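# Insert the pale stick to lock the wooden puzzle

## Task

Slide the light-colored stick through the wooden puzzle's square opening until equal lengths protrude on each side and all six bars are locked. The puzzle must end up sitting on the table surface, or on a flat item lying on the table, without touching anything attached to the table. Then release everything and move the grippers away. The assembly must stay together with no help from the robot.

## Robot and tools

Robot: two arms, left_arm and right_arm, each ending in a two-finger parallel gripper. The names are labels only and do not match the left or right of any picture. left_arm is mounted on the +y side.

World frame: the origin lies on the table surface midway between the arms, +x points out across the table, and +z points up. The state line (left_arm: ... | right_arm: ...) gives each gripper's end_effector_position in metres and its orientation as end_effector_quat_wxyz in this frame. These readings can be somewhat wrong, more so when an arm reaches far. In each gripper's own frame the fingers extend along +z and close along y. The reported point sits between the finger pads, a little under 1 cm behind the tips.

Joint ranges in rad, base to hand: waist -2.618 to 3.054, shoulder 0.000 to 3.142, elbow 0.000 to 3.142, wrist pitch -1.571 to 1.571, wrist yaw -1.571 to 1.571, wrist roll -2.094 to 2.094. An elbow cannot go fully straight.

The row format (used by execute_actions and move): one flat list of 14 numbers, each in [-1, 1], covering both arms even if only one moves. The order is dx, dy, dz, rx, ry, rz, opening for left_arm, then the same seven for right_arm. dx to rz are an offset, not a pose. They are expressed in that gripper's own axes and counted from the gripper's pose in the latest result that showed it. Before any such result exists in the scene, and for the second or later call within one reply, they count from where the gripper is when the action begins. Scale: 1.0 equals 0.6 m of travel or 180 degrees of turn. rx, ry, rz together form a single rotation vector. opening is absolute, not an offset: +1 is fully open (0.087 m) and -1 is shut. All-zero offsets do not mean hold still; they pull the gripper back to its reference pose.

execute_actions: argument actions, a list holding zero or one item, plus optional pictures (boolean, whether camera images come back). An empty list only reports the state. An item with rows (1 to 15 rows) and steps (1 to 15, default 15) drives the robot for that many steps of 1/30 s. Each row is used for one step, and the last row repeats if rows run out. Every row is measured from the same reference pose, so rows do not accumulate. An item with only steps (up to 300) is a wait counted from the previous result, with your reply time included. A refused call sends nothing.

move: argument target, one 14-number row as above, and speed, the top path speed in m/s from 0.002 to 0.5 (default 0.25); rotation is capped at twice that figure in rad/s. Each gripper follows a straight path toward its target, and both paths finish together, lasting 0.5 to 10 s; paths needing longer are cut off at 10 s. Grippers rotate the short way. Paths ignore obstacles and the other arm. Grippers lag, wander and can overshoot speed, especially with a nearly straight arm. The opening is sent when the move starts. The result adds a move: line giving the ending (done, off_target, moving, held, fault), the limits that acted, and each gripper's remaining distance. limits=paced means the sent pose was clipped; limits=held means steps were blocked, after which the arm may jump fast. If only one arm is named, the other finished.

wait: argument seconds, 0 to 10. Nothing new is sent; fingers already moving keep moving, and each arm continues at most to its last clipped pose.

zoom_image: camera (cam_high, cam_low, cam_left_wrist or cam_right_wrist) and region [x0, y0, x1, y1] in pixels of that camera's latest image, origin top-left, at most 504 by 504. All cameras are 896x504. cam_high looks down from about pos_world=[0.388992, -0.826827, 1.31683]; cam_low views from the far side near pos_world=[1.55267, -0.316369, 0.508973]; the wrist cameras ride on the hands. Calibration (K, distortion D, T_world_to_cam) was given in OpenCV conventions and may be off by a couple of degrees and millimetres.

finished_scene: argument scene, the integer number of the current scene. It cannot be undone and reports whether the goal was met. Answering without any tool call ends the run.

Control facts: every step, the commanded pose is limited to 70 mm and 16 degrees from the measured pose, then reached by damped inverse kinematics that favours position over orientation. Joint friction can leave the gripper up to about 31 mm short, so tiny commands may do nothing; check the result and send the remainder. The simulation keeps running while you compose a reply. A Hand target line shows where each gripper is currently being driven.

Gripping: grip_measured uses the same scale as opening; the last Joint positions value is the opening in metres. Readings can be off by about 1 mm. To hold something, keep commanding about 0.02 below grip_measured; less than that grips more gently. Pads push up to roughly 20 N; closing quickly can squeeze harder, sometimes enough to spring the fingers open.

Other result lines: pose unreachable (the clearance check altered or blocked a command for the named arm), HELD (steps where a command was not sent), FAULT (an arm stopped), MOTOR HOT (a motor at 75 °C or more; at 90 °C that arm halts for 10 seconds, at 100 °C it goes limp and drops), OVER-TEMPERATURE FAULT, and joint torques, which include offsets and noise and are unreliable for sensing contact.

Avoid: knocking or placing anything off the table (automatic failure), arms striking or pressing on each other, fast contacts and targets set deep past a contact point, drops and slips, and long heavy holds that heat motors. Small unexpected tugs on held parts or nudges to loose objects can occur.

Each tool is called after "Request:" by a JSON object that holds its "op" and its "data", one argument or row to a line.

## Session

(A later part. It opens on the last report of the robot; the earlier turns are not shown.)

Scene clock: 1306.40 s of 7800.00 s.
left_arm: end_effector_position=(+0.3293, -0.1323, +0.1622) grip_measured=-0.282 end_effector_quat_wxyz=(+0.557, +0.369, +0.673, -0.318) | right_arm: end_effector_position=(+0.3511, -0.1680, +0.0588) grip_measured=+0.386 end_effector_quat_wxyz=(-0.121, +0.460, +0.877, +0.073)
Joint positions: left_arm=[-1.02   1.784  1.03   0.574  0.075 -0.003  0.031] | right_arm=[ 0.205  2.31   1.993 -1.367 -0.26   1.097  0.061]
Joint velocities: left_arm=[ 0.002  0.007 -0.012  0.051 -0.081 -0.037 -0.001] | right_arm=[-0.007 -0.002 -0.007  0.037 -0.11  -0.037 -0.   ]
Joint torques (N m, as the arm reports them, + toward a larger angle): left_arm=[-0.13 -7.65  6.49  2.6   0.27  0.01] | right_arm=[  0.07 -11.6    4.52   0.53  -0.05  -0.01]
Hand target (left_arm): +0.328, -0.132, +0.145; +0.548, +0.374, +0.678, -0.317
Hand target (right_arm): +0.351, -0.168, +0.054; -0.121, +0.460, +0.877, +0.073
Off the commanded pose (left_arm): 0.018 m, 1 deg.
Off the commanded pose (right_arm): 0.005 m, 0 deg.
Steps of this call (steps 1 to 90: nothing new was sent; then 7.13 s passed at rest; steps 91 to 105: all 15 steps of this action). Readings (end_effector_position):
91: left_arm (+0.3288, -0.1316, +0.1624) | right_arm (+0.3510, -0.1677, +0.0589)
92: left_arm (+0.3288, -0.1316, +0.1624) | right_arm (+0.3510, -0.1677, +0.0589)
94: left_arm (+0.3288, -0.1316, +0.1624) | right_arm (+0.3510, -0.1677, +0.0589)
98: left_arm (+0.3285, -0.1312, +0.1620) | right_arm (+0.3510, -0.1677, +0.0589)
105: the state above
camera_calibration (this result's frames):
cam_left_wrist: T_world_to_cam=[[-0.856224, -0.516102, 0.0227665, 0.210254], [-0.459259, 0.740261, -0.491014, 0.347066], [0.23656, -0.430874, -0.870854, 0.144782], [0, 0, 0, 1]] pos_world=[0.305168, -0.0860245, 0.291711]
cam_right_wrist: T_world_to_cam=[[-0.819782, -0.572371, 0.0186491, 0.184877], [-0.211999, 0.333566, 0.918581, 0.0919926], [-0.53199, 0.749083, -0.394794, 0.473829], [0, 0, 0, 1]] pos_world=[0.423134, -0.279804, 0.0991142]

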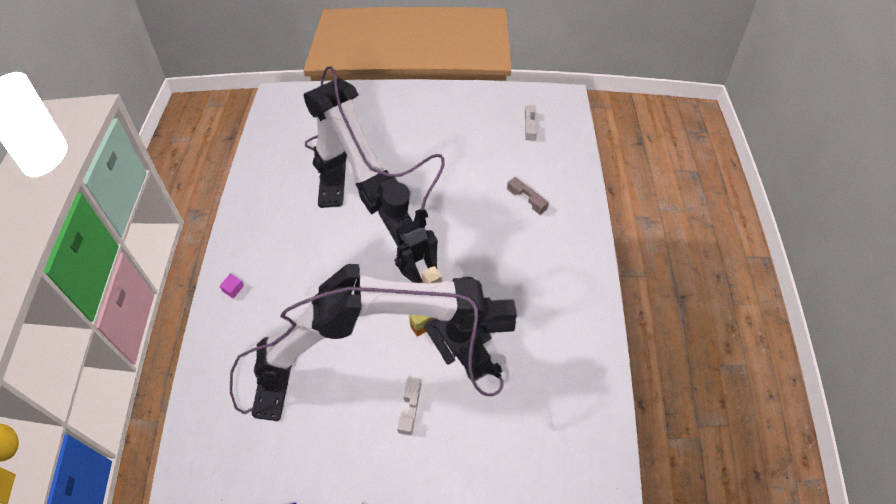

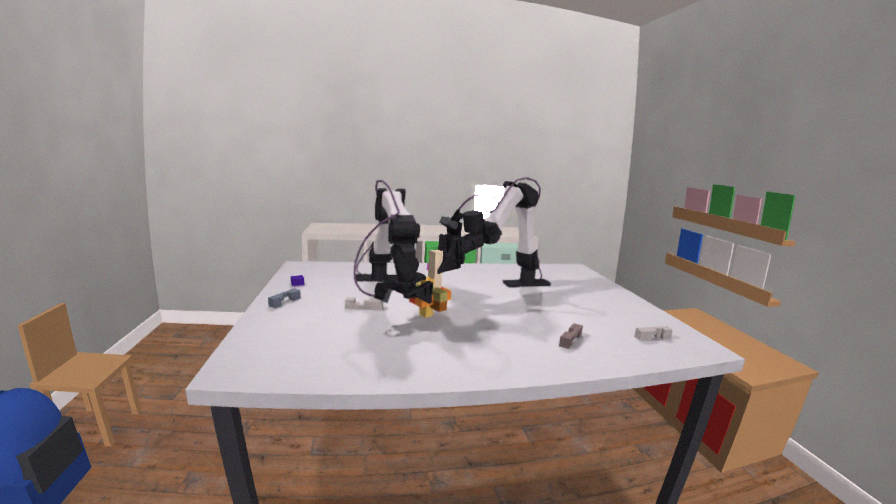

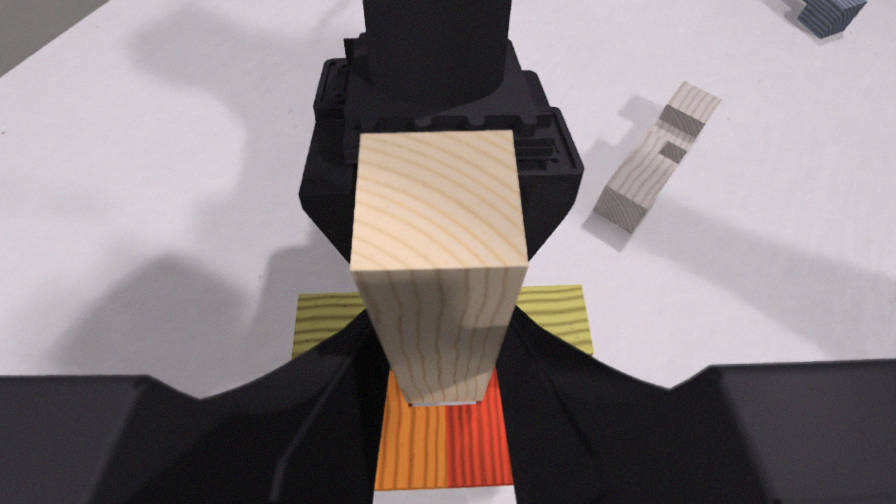

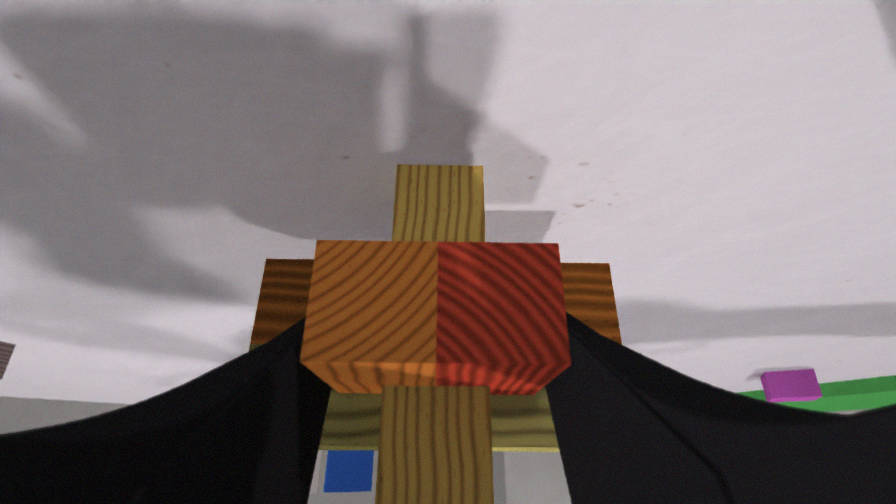

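Request:
{"op": "execute_actions", "data": {
  "actions": []
}}

Scene clock: 1362.70 s of 7800.00 s.
left_arm: end_effector_position=(+0.3294, -0.1324, +0.1623) grip_measured=-0.282 end_effector_quat_wxyz=(+0.557, +0.369, +0.672, -0.318) | right_arm: end_effector_position=(+0.3511, -0.1680, +0.0588) grip_measured=+0.386 end_effector_quat_wxyz=(-0.121, +0.460, +0.877, +0.073)
Joint positions: left_arm=[-1.02   1.784  1.029  0.578  0.075 -0.003  0.031] | right_arm=[ 0.205  2.31   1.993 -1.367 -0.26   1.097  0.061]
Joint velocities: left_arm=[-0.022  0.002 -0.002  0.051 -0.037  0.022  0.001] | right_arm=[-0.017 -0.012 -0.012  0.037 -0.022 -0.095  0.   ]
Joint torques (N m, as the arm reports them, + toward a larger angle): left_arm=[-0.47 -7.49  6.74  2.69  0.23 -0.02] | right_arm=[  0.04 -11.55   4.24   0.55  -0.13   0.07]
Hand target (left_arm): +0.328, -0.132, +0.145; +0.548, +0.374, +0.678, -0.317
Hand target (right_arm): +0.351, -0.168, +0.054; -0.121, +0.460, +0.877, +0.073
Off the commanded pose (left_arm): 0.018 m, 1 deg.
Off the commanded pose (right_arm): 0.005 m, 0 deg.
Steps of this call (steps 1 to 90: nothing new was sent; then 53.30 s passed at rest). Readings (end_effector_position):
1: left_arm (+0.3294, -0.1323, +0.1621) | right_arm (+0.3511, -0.1680, +0.0588)
2: left_arm (+0.3294, -0.1324, +0.1623) | right_arm (+0.3511, -0.1680, +0.0588)
4: left_arm (+0.3294, -0.1324, +0.1623) | right_arm (+0.3511, -0.1680, +0.0588)
8: left_arm (+0.3294, -0.1324, +0.1623) | right_arm (+0.3511, -0.1680, +0.0588)
90: the state above
camera_calibration (this result's frames):
cam_left_wrist: T_world_to_cam=[[-0.856255, -0.51606, 0.0225743, 0.210305], [-0.458599, 0.739349, -0.493001, 0.347233], [0.237728, -0.432487, -0.869736, 0.144115], [0, 0, 0, 1]] pos_world=[0.305055, -0.0858687, 0.29178]
cam_right_wrist: T_world_to_cam=[[-0.819782, -0.572371, 0.0186491, 0.184877], [-0.211999, 0.333566, 0.918581, 0.0919926], [-0.53199, 0.749083, -0.394794, 0.473829], [0, 0, 0, 1]] pos_world=[0.423134, -0.279804, 0.0991142]

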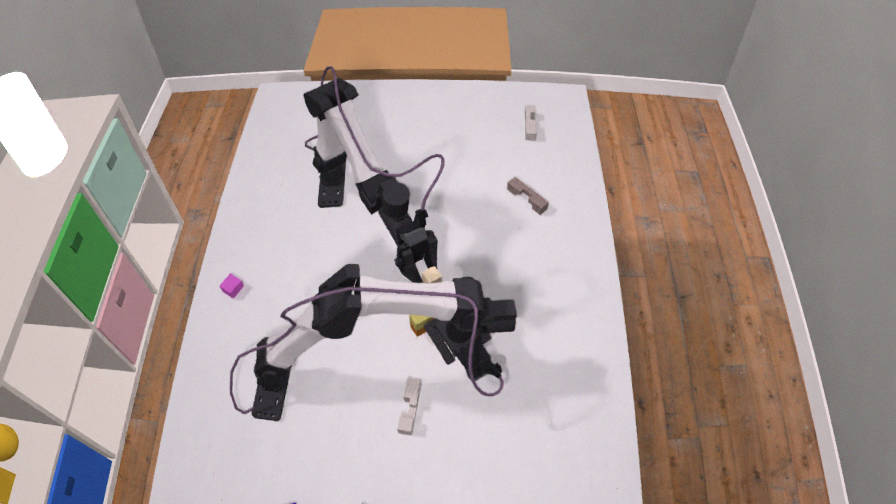

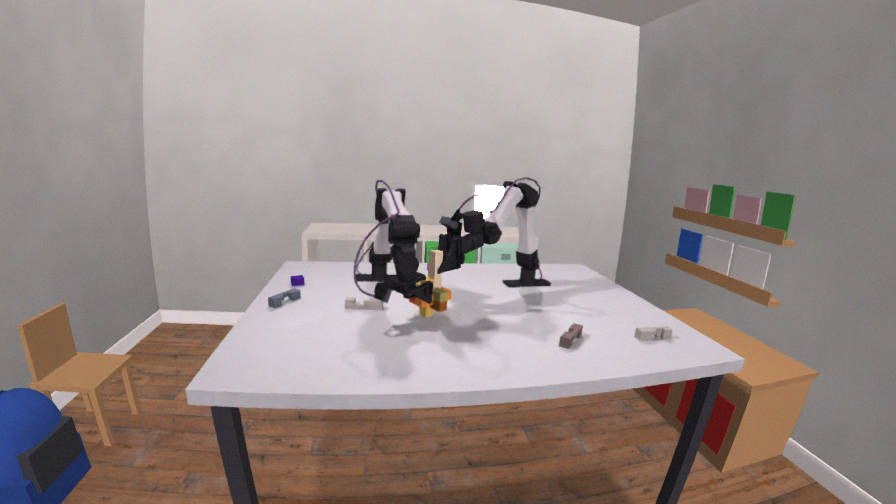

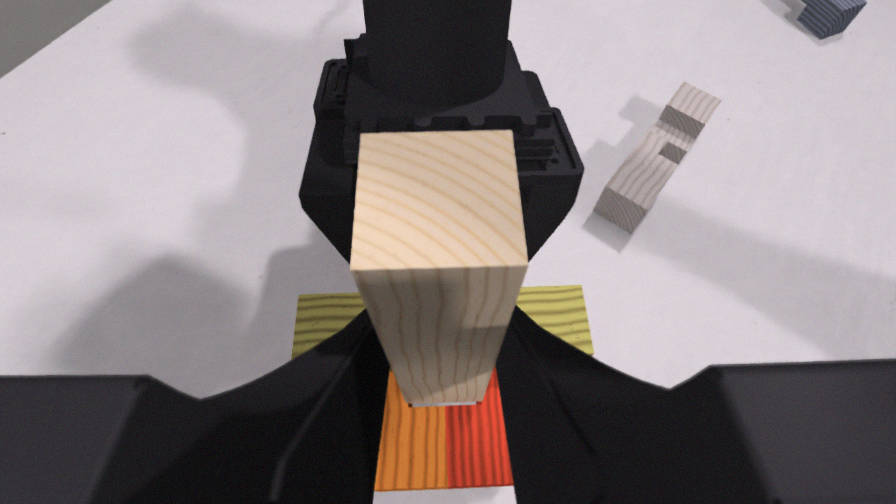

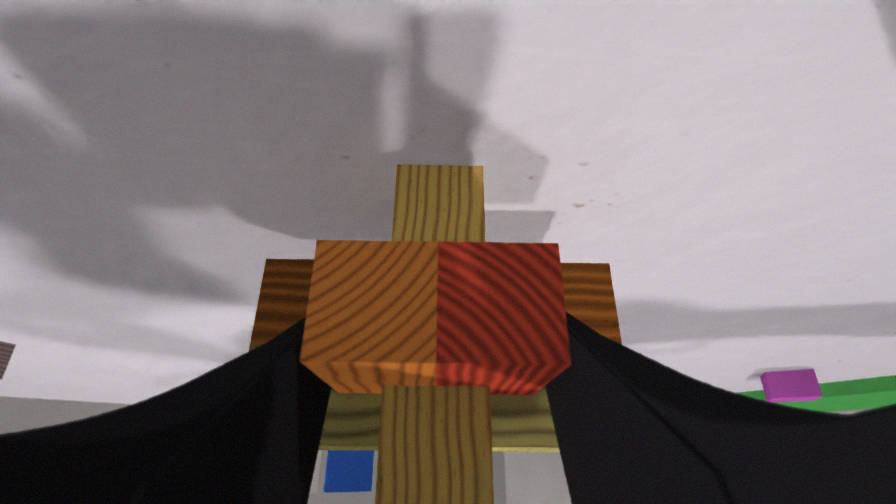

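Request:
{"op": "execute_actions", "data": {
  "actions": [
    {"rows":[[0.0313,-0.002,0.0055,0.0022,0.008,0,-0.315,-0.0023,0,0.008,0,0,0,0.355],[0.033,-0.002,0.006,0.0022,0.0087,0,-0.315,-0.0023,0,0.008,0,0,0,0.355],[0.0347,-0.002,0.0066,0.0022,0.0094,0,-0.315,-0.0023,0,0.008,0,0,0,0.355],[0.0364,-0.002,0.0072,0.0022,0.0101,0,-0.315,-0.0023,0,0.008,0,0,0,0.355],[0.0381,-0.002,0.0078,0.0022,0.0108,0,-0.315,-0.0023,0,0.008,0,0,0,0.355],[0.0398,-0.002,0.0083,0.0022,0.0115,0,-0.315,-0.0023,0,0.008,0,0,0,0.355],[0.0415,-0.002,0.0089,0.0022,0.0122,0,-0.315,-0.0023,0,0.008,0,0,0,0.355],[0.0432,-0.002,0.0095,0.0022,0.0129,0,-0.315,-0.0023,0,0.008,0,0,0,0.355],[0.0449,-0.002,0.01,0.0022,0.0136,0,-0.315,-0.0023,0,0.008,0,0,0,0.355],[0.0466,-0.002,0.0106,0.0022,0.0143,0,-0.315,-0.0023,0,0.008,0,0,0,0.355]],"steps":15}
  ],
  "pictures": false
}}

Request:
{"op": "wait", "data": {
  "seconds": 0.4
}}

Scene clock: 1406.87 s of 7800.00 s.
left_arm: end_effector_position=(+0.3308, -0.1344, +0.1624) grip_measured=-0.282 end_effector_quat_wxyz=(+0.562, +0.367, +0.669, -0.320) | right_arm: end_effector_position=(+0.3517, -0.1688, +0.0588) grip_measured=+0.386 end_effector_quat_wxyz=(-0.120, +0.462, +0.876, +0.073)
Joint positions: left_arm=[-1.02   1.795  1.029  0.601  0.075 -0.003  0.031] | right_arm=[ 0.203  2.31   1.993 -1.366 -0.26   1.099  0.061]
Joint velocities: left_arm=[-0.007  0.012 -0.007  0.037  0.037 -0.051 -0.   ] | right_arm=[-0.002  0.002 -0.012  0.022  0.007 -0.007  0.   ]
Joint torques (N m, as the arm reports them, + toward a larger angle): left_arm=[-0.26 -6.82  6.8   2.34  0.25 -0.01] | right_arm=[  0.09 -11.69   4.17   0.5   -0.16   0.  ]
Hand target (left_arm): +0.328, -0.133, +0.134; +0.541, +0.378, +0.684, -0.312
Hand target (right_arm): +0.351, -0.168, +0.054; -0.121, +0.460, +0.877, +0.073
Off the commanded pose (left_arm): 0.029 m, 3 deg.
Off the commanded pose (right_arm): 0.005 m, 0 deg.
Steps of this call (steps 1 to 90: nothing new was sent; then 40.67 s passed at rest; steps 91 to 105: all 15 steps of this action). Readings (end_effector_position):
91: left_arm (+0.3294, -0.1324, +0.1623) | right_arm (+0.3511, -0.1680, +0.0588)
92: left_arm (+0.3294, -0.1324, +0.1623) | right_arm (+0.3511, -0.1680, +0.0588)
94: left_arm (+0.3294, -0.1324, +0.1620) | right_arm (+0.3512, -0.1679, +0.0588)
98: left_arm (+0.3301, -0.1334, +0.1621) | right_arm (+0.3515, -0.1684, +0.0588)
105: the state above

Scene clock: 1407.27 s of 7800.00 s.
left_arm: end_effector_position=(+0.3309, -0.1344, +0.1626) grip_measured=-0.282 end_effector_quat_wxyz=(+0.562, +0.367, +0.668, -0.320) | right_arm: end_effector_position=(+0.3517, -0.1688, +0.0588) grip_measured=+0.386 end_effector_quat_wxyz=(-0.120, +0.462, +0.876, +0.073)
Joint positions: left_arm=[-1.02   1.795  1.029  0.602  0.075 -0.003  0.031] | right_arm=[ 0.203  2.31   1.993 -1.366 -0.26   1.099  0.061]
Joint velocities: left_arm=[ 0.012  0.007 -0.012  0.066  0.051  0.007 -0.   ] | right_arm=[-0.007 -0.002  0.002 -0.051  0.022 -0.037  0.001]
Joint torques (N m, as the arm reports them, + toward a larger angle): left_arm=[-0.38 -6.58  6.86  2.31  0.21  0.09] | right_arm=[ -0.04 -11.84   4.21   0.48  -0.1   -0.01]
Hand target (left_arm): +0.328, -0.133, +0.134; +0.541, +0.378, +0.684, -0.312
Hand target (right_arm): +0.351, -0.168, +0.054; -0.121, +0.460, +0.877, +0.073
Off the commanded pose (left_arm): 0.029 m, 3 deg.
Off the commanded pose (right_arm): 0.005 m, 0 deg.
Steps of this call (steps 1 to 12: nothing new was sent). Readings (end_effector_position):
1: left_arm (+0.3308, -0.1344, +0.1625) | right_arm (+0.3517, -0.1688, +0.0588)
2: left_arm (+0.3309, -0.1344, +0.1626) | right_arm (+0.3517, -0.1688, +0.0588)
4: left_arm (+0.3309, -0.1344, +0.1626) | right_arm (+0.3517, -0.1688, +0.0588)
8: left_arm (+0.3309, -0.1344, +0.1626) | right_arm (+0.3517, -0.1688, +0.0588)
12: the state above
camera_calibration (this result's frames):
cam_left_wrist: T_world_to_cam=[[-0.856427, -0.515822, 0.0214505, 0.210784], [-0.454694, 0.733954, -0.504544, 0.349399], [0.244511, -0.441858, -0.86312, 0.1385], [0, 0, 0, 1]] pos_world=[0.305526, -0.0865186, 0.291308]
cam_right_wrist: T_world_to_cam=[[-0.822146, -0.568987, 0.0181564, 0.186375], [-0.211245, 0.33454, 0.9184, 0.0923537], [-0.528631, 0.751224, -0.395236, 0.473961], [0, 0, 0, 1]] pos_world=[0.423287, -0.280902, 0.099125]

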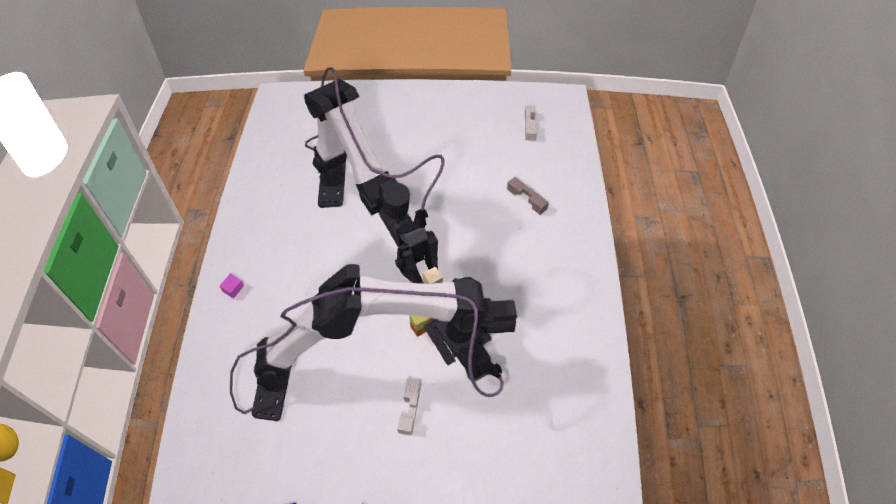

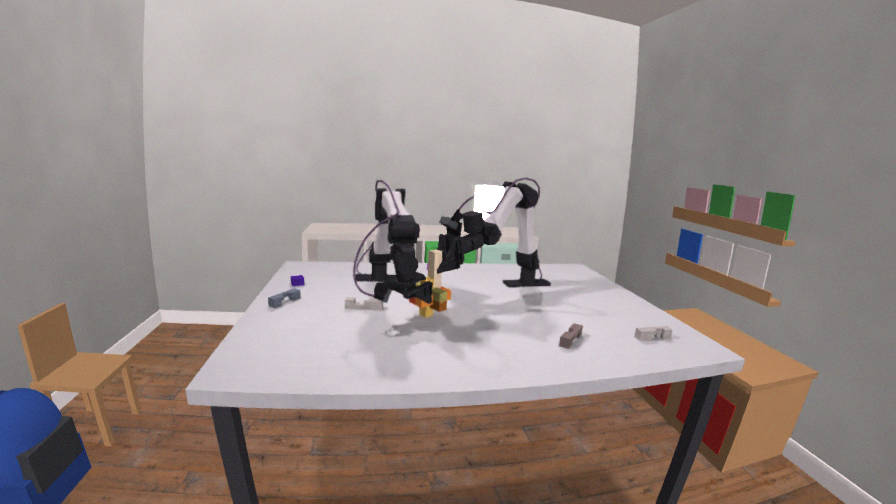

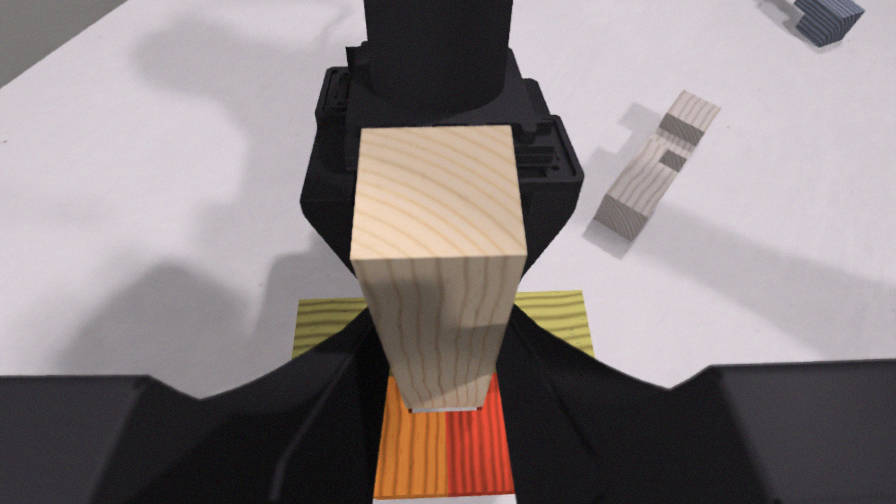

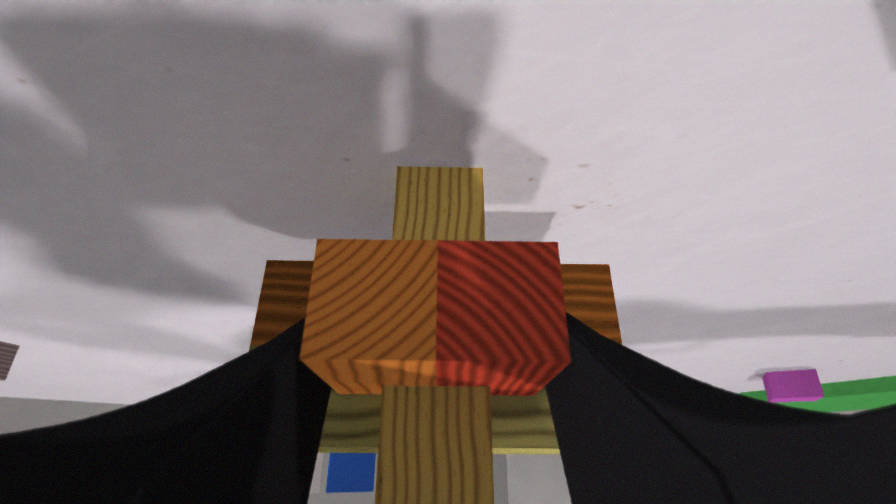

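Request:
{"op": "zoom_image", "data": {
  "camera": "cam_left_wrist",
  "region": [375, 345, 515, 445]
}}

Region (375, 345, 515, 445) of cam_left_wrist's 896x504 image, scaled by 3.600, with more detail than that image has; it fills the top 360 rows of this view, and the rest is white.

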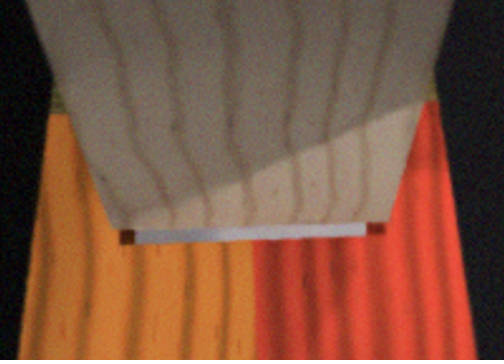

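Request:
{"op": "execute_actions", "data": {
  "actions": [
    {"rows":[[0.03,-0.002,0.008,0.0022,0.01,0,-0.325,-0.0023,0,0.008,0,0,0,0.355],[0.018,-0.002,0.007,0.0022,0.004,0,-0.325,-0.0023,0,0.008,0,0,0,0.355],[0.008,-0.002,0.006,0.0022,0,0,-0.325,-0.0023,0,0.008,0,0,0,0.355],[0.0015,-0.002,0.0053,0.0022,-0.0032,0,-0.325,-0.0023,0,0.008,0,0,0,0.355],[0.0015,-0.002,0.0053,0.0022,-0.0032,-0.001,-0.325,-0.0023,0,0.008,0,0,0,0.355],[0.0015,-0.002,0.0053,0.0022,-0.0032,-0.002,-0.325,-0.0023,0,0.008,0,0,0,0.355],[0.0015,-0.002,0.0053,0.0022,-0.0032,-0.003,-0.325,-0.0023,0,0.008,0,0,0,0.355],[0.0015,-0.002,0.0053,0.0022,-0.0032,-0.004,-0.325,-0.0023,0,0.008,0,0,0,0.355],[0.0015,-0.002,0.0053,0.0022,-0.0032,-0.005,-0.325,-0.0023,0,0.008,0,0,0,0.355],[0.0015,-0.002,0.0053,0.0022,-0.0032,-0.006,-0.325,-0.0023,0,0.008,0,0,0,0.355]],"steps":15}
  ],
  "pictures": false
}}

Request:
{"op": "wait", "data": {
  "seconds": 0.4
}}

Request:
{"op": "zoom_image", "data": {
  "camera": "cam_left_wrist",
  "region": [375, 345, 515, 445]
}}

Scene clock: 1469.40 s of 7800.00 s.
left_arm: end_effector_position=(+0.3308, -0.1346, +0.1631) grip_measured=-0.282 end_effector_quat_wxyz=(+0.562, +0.366, +0.668, -0.322) | right_arm: end_effector_position=(+0.3517, -0.1688, +0.0588) grip_measured=+0.386 end_effector_quat_wxyz=(-0.120, +0.462, +0.876, +0.073)
Joint positions: left_arm=[-1.02   1.795  1.029  0.604  0.075 -0.007  0.031] | right_arm=[ 0.203  2.31   1.993 -1.366 -0.26   1.099  0.061]
Joint velocities: left_arm=[ 0.017 -0.022  0.007 -0.066 -0.007  0.051 -0.   ] | right_arm=[-0.007  0.002 -0.017 -0.022 -0.007 -0.007  0.001]
Joint torques (N m, as the arm reports them, + toward a larger angle): left_arm=[-0.14 -8.79  8.02  2.62  0.27 -0.17] | right_arm=[  0.08 -11.84   4.25   0.47  -0.12   0.03]
Hand target (left_arm): +0.331, -0.137, +0.161; +0.561, +0.361, +0.668, -0.330
Hand target (right_arm): +0.352, -0.169, +0.054; -0.120, +0.462, +0.876, +0.073
Off the commanded pose (left_arm): 0.004 m, 1 deg.
Off the commanded pose (right_arm): 0.005 m, 0 deg.
Steps of this call (steps 1 to 90: nothing new was sent; then 58.63 s passed at rest; steps 91 to 105: all 15 steps of this action). Readings (end_effector_position):
91: left_arm (+0.3309, -0.1345, +0.1628) | right_arm (+0.3517, -0.1688, +0.0588)
92: left_arm (+0.3309, -0.1345, +0.1629) | right_arm (+0.3517, -0.1688, +0.0588)
94: left_arm (+0.3310, -0.1345, +0.1630) | right_arm (+0.3517, -0.1688, +0.0588)
98: left_arm (+0.3309, -0.1346, +0.1630) | right_arm (+0.3517, -0.1688, +0.0588)
105: the state above

Scene clock: 1469.80 s of 7800.00 s.
left_arm: end_effector_position=(+0.3308, -0.1346, +0.1631) grip_measured=-0.282 end_effector_quat_wxyz=(+0.562, +0.366, +0.668, -0.322) | right_arm: end_effector_position=(+0.3517, -0.1688, +0.0588) grip_measured=+0.386 end_effector_quat_wxyz=(-0.120, +0.462, +0.876, +0.073)
Joint positions: left_arm=[-1.02   1.795  1.029  0.604  0.075 -0.007  0.031] | right_arm=[ 0.203  2.31   1.993 -1.366 -0.26   1.099  0.061]
Joint velocities: left_arm=[-0.012 -0.012 -0.007 -0.051  0.007  0.037  0.   ] | right_arm=[-0.002  0.002 -0.002 -0.007  0.007 -0.081 -0.   ]
Joint torques (N m, as the arm reports them, + toward a larger angle): left_arm=[-0.06 -8.92  8.25  2.52  0.29 -0.12] | right_arm=[  0.23 -11.61   4.24   0.48  -0.18   0.03]
Hand target (left_arm): +0.331, -0.137, +0.161; +0.561, +0.361, +0.668, -0.330
Hand target (right_arm): +0.352, -0.169, +0.054; -0.120, +0.462, +0.876, +0.073
Off the commanded pose (left_arm): 0.004 m, 1 deg.
Off the commanded pose (right_arm): 0.005 m, 0 deg.
Steps of this call (steps 1 to 12: nothing new was sent). Readings (end_effector_position):
1: left_arm (+0.3308, -0.1346, +0.1631) | right_arm (+0.3517, -0.1688, +0.0588)
2: left_arm (+0.3308, -0.1346, +0.1631) | right_arm (+0.3517, -0.1688, +0.0588)
4: left_arm (+0.3308, -0.1346, +0.1631) | right_arm (+0.3517, -0.1688, +0.0588)
8: left_arm (+0.3308, -0.1346, +0.1631) | right_arm (+0.3517, -0.1688, +0.0588)
12: the state above
camera_calibration (this result's frames):
cam_left_wrist: T_world_to_cam=[[-0.856105, -0.516214, 0.0246451, 0.209964], [-0.455882, 0.731868, -0.506498, 0.350267], [0.243424, -0.444851, -0.861889, 0.138633], [0, 0, 0, 1]] pos_world=[0.305686, -0.0862922, 0.291721]
cam_right_wrist: T_world_to_cam=[[-0.822353, -0.568684, 0.0182624, 0.186508], [-0.211038, 0.334668, 0.918401, 0.0923022], [-0.528392, 0.751396, -0.395229, 0.473905], [0, 0, 0, 1]] pos_world=[0.423263, -0.280917, 0.0991248]

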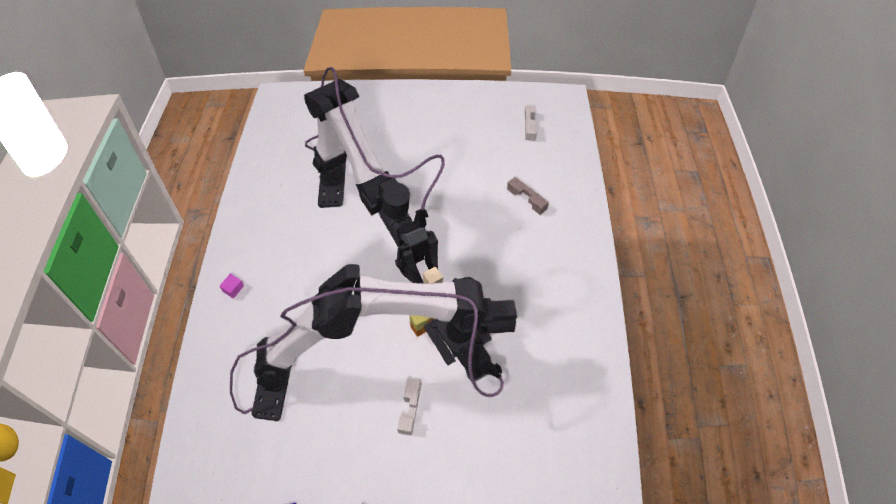

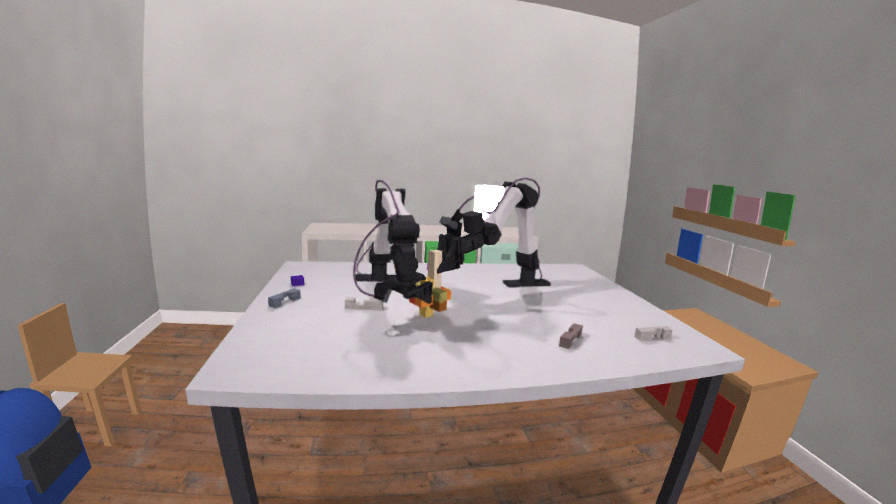

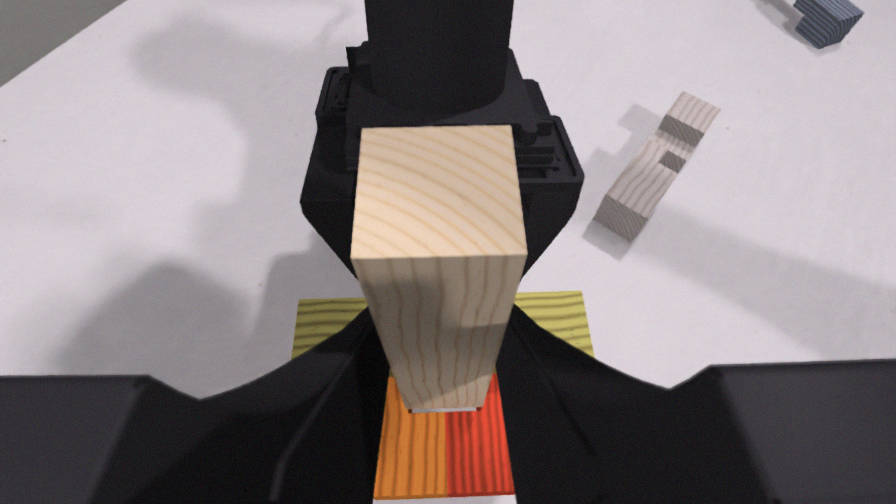

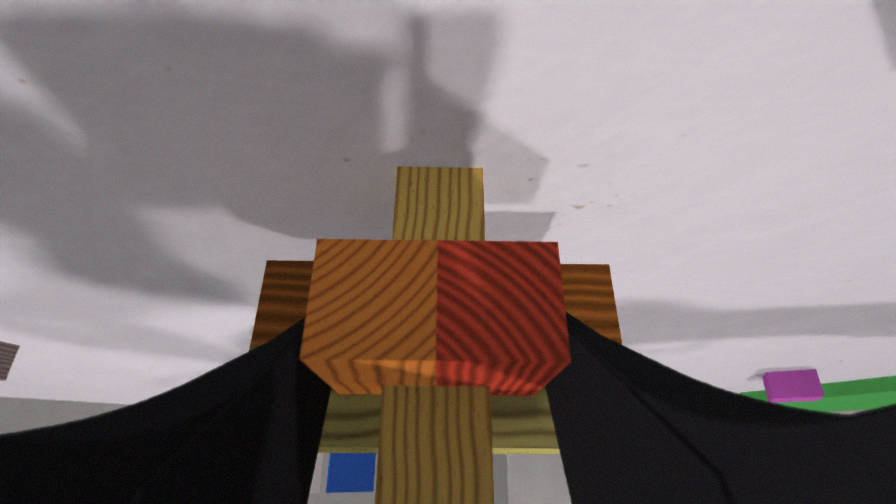

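Region (375, 345, 515, 445) of cam_left_wrist's 896x504 image, scaled by 3.600, with more detail than that image has; it fills the top 360 rows of this view, and the rest is white.

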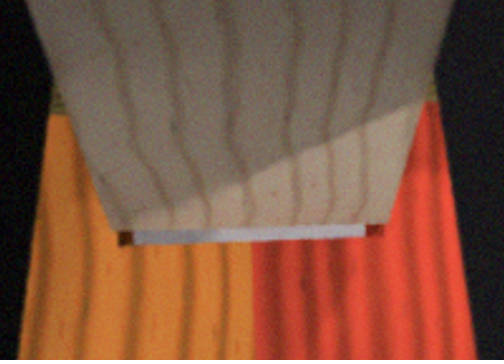

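Request:
{"op": "execute_actions", "data": {
  "actions": [
    {"rows":[[0.0015,-0.002,0.0053,0.0022,-0.0032,-0.005,-0.325,-0.0023,0,0.008,0,0,0,0.355],[0.0015,-0.002,0.0053,0.0022,-0.0032,-0.0054,-0.325,-0.0023,0,0.008,0,0,0,0.355],[0.0015,-0.002,0.0053,0.0022,-0.0032,-0.0058,-0.325,-0.0023,0,0.008,0,0,0,0.355],[0.0015,-0.002,0.0053,0.0022,-0.0032,-0.0062,-0.325,-0.0023,0,0.008,0,0,0,0.355],[0.0015,-0.002,0.0053,0.0022,-0.0032,-0.0062,-0.325,-0.0023,0,0.008,0,0,0,0.355],[0.0015,-0.002,0.0053,0.0022,-0.0032,-0.0062,-0.325,-0.0023,0,0.008,0,0,0,0.355],[0.004,-0.002,0.0054,0.0022,-0.0023,-0.0062,-0.325,-0.0023,0,0.008,0,0,0,0.355],[0.007,-0.002,0.0056,0.0022,-0.0012,-0.0062,-0.325,-0.0023,0,0.008,0,0,0,0.355],[0.01,-0.002,0.0058,0.0022,-0.0002,-0.0062,-0.325,-0.0023,0,0.008,0,0,0,0.355],[0.013,-0.002,0.0059,0.0022,0.0009,-0.0062,-0.325,-0.0023,0,0.008,0,0,0,0.355],[0.016,-0.002,0.0061,0.0022,0.002,-0.0062,-0.325,-0.0023,0,0.008,0,0,0,0.355],[0.0194,-0.002,0.0063,0.0022,0.0032,-0.0062,-0.325,-0.0023,0,0.008,0,0,0,0.355]],"steps":15}
  ],
  "pictures": false
}}

Request:
{"op": "wait", "data": {
  "seconds": 0.4
}}

Request:
{"op": "zoom_image", "data": {
  "camera": "cam_left_wrist",
  "region": [375, 345, 515, 445]
}}

Scene clock: 1479.80 s of 7800.00 s.
left_arm: end_effector_position=(+0.3308, -0.1347, +0.1631) grip_measured=-0.282 end_effector_quat_wxyz=(+0.562, +0.365, +0.668, -0.322) | right_arm: end_effector_position=(+0.3517, -0.1688, +0.0588) grip_measured=+0.386 end_effector_quat_wxyz=(-0.120, +0.462, +0.876, +0.073)
Joint positions: left_arm=[-1.02   1.795  1.029  0.604  0.075 -0.008  0.031] | right_arm=[ 0.203  2.31   1.993 -1.366 -0.26   1.099  0.061]
Joint velocities: left_arm=[ 0.007 -0.002 -0.002 -0.051  0.066  0.051  0.001] | right_arm=[-0.002 -0.002  0.002  0.007  0.007 -0.051  0.001]
Joint torques (N m, as the arm reports them, + toward a larger angle): left_arm=[-0.06 -7.77  7.45  2.62  0.25 -0.09] | right_arm=[ -0.06 -11.52   4.2    0.53  -0.24   0.08]
Hand target (left_arm): +0.330, -0.136, +0.151; +0.554, +0.363, +0.674, -0.327
Hand target (right_arm): +0.352, -0.169, +0.054; -0.120, +0.462, +0.876, +0.073
Off the commanded pose (left_arm): 0.012 m, 1 deg.
Off the commanded pose (right_arm): 0.005 m, 0 deg.
Steps of this call (steps 1 to 90: nothing new was sent; then 6.50 s passed at rest; steps 91 to 105: all 15 steps of this action). Readings (end_effector_position):
91: left_arm (+0.3308, -0.1346, +0.1631) | right_arm (+0.3517, -0.1688, +0.0588)
92: left_arm (+0.3308, -0.1346, +0.1631) | right_arm (+0.3517, -0.1688, +0.0588)
94: left_arm (+0.3308, -0.1347, +0.1631) | right_arm (+0.3517, -0.1688, +0.0588)
98: left_arm (+0.3308, -0.1347, +0.1631) | right_arm (+0.3517, -0.1688, +0.0588)
105: the state above

Scene clock: 1480.20 s of 7800.00 s.
left_arm: end_effector_position=(+0.3308, -0.1347, +0.1631) grip_measured=-0.282 end_effector_quat_wxyz=(+0.562, +0.365, +0.668, -0.322) | right_arm: end_effector_position=(+0.3517, -0.1688, +0.0588) grip_measured=+0.386 end_effector_quat_wxyz=(-0.120, +0.462, +0.876, +0.073)
Joint positions: left_arm=[-1.02   1.795  1.029  0.604  0.075 -0.008  0.031] | right_arm=[ 0.203  2.31   1.993 -1.366 -0.26   1.099  0.061]
Joint velocities: left_arm=[-0.007  0.002  0.002  0.007 -0.007 -0.022  0.   ] | right_arm=[ 0.002  0.012 -0.002  0.081  0.037 -0.066 -0.002]
Joint torques (N m, as the arm reports them, + toward a larger angle): left_arm=[-0.04 -7.69  7.32  2.68  0.28 -0.2 ] | right_arm=[ -0.15 -11.71   4.32   0.51  -0.11   0.07]
Hand target (left_arm): +0.330, -0.136, +0.151; +0.554, +0.363, +0.674, -0.327
Hand target (right_arm): +0.352, -0.169, +0.054; -0.120, +0.462, +0.876, +0.073
Off the commanded pose (left_arm): 0.012 m, 1 deg.
Off the commanded pose (right_arm): 0.005 m, 0 deg.
Steps of this call (steps 1 to 12: nothing new was sent). Readings (end_effector_position):
1: left_arm (+0.3308, -0.1347, +0.1631) | right_arm (+0.3517, -0.1688, +0.0588)
2: left_arm (+0.3308, -0.1347, +0.1631) | right_arm (+0.3517, -0.1688, +0.0588)
4: left_arm (+0.3308, -0.1347, +0.1631) | right_arm (+0.3517, -0.1688, +0.0588)
8: left_arm (+0.3308, -0.1347, +0.1631) | right_arm (+0.3517, -0.1688, +0.0588)
12: the state above
camera_calibration (this result's frames):
cam_left_wrist: T_world_to_cam=[[-0.855986, -0.516356, 0.0257743, 0.209674], [-0.456504, 0.731485, -0.506491, 0.350421], [0.242676, -0.445315, -0.86186, 0.138813], [0, 0, 0, 1]] pos_world=[0.30576, -0.0862459, 0.291718]
cam_right_wrist: T_world_to_cam=[[-0.822353, -0.568684, 0.0182624, 0.186508], [-0.211038, 0.334668, 0.918401, 0.0923022], [-0.528392, 0.751396, -0.395229, 0.473905], [0, 0, 0, 1]] pos_world=[0.423263, -0.280917, 0.0991248]

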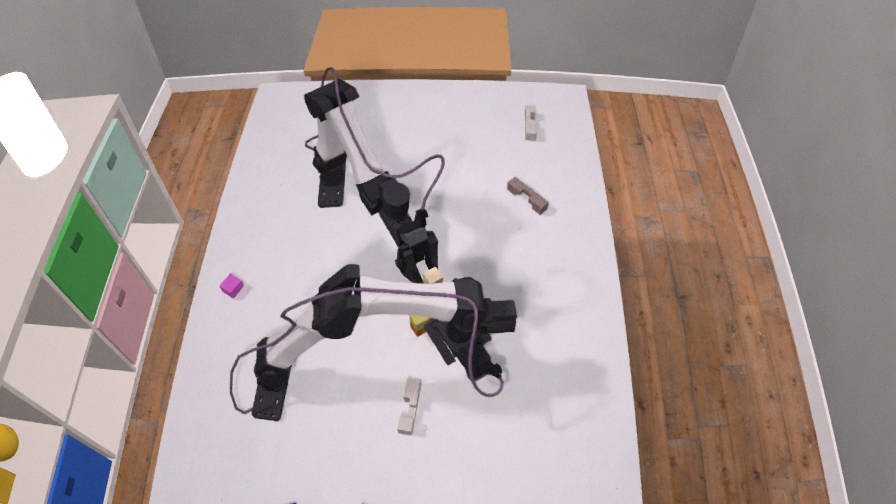

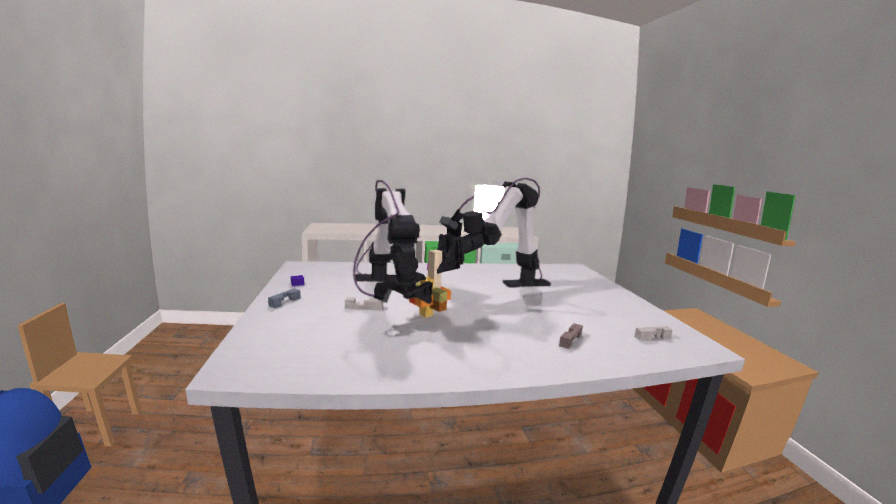

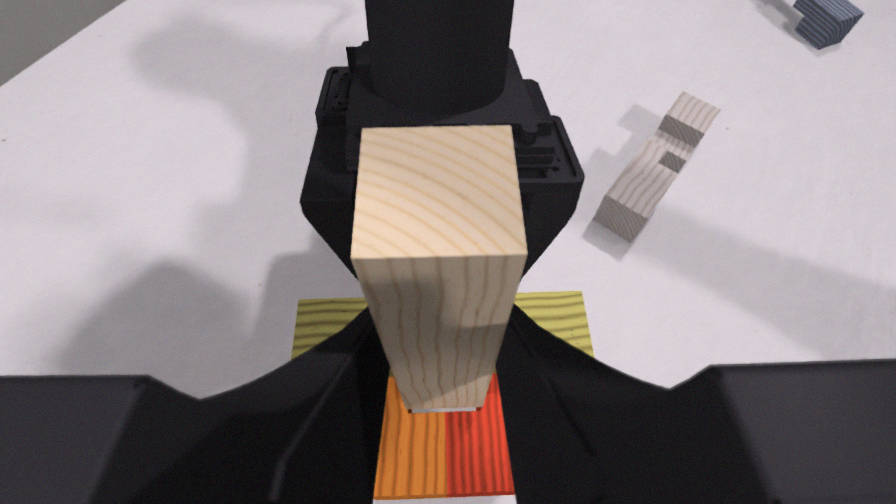

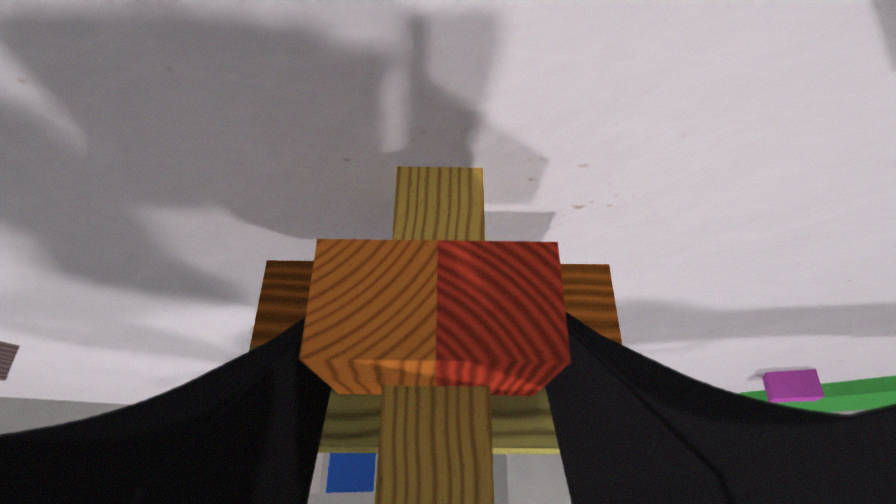

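Region (375, 345, 515, 445) of cam_left_wrist's 896x504 image, scaled by 3.600, with more detail than that image has; it fills the top 360 rows of this view, and the rest is white.

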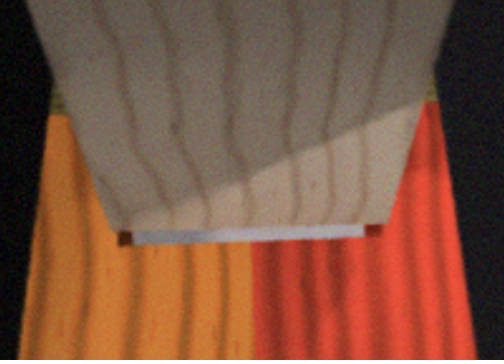

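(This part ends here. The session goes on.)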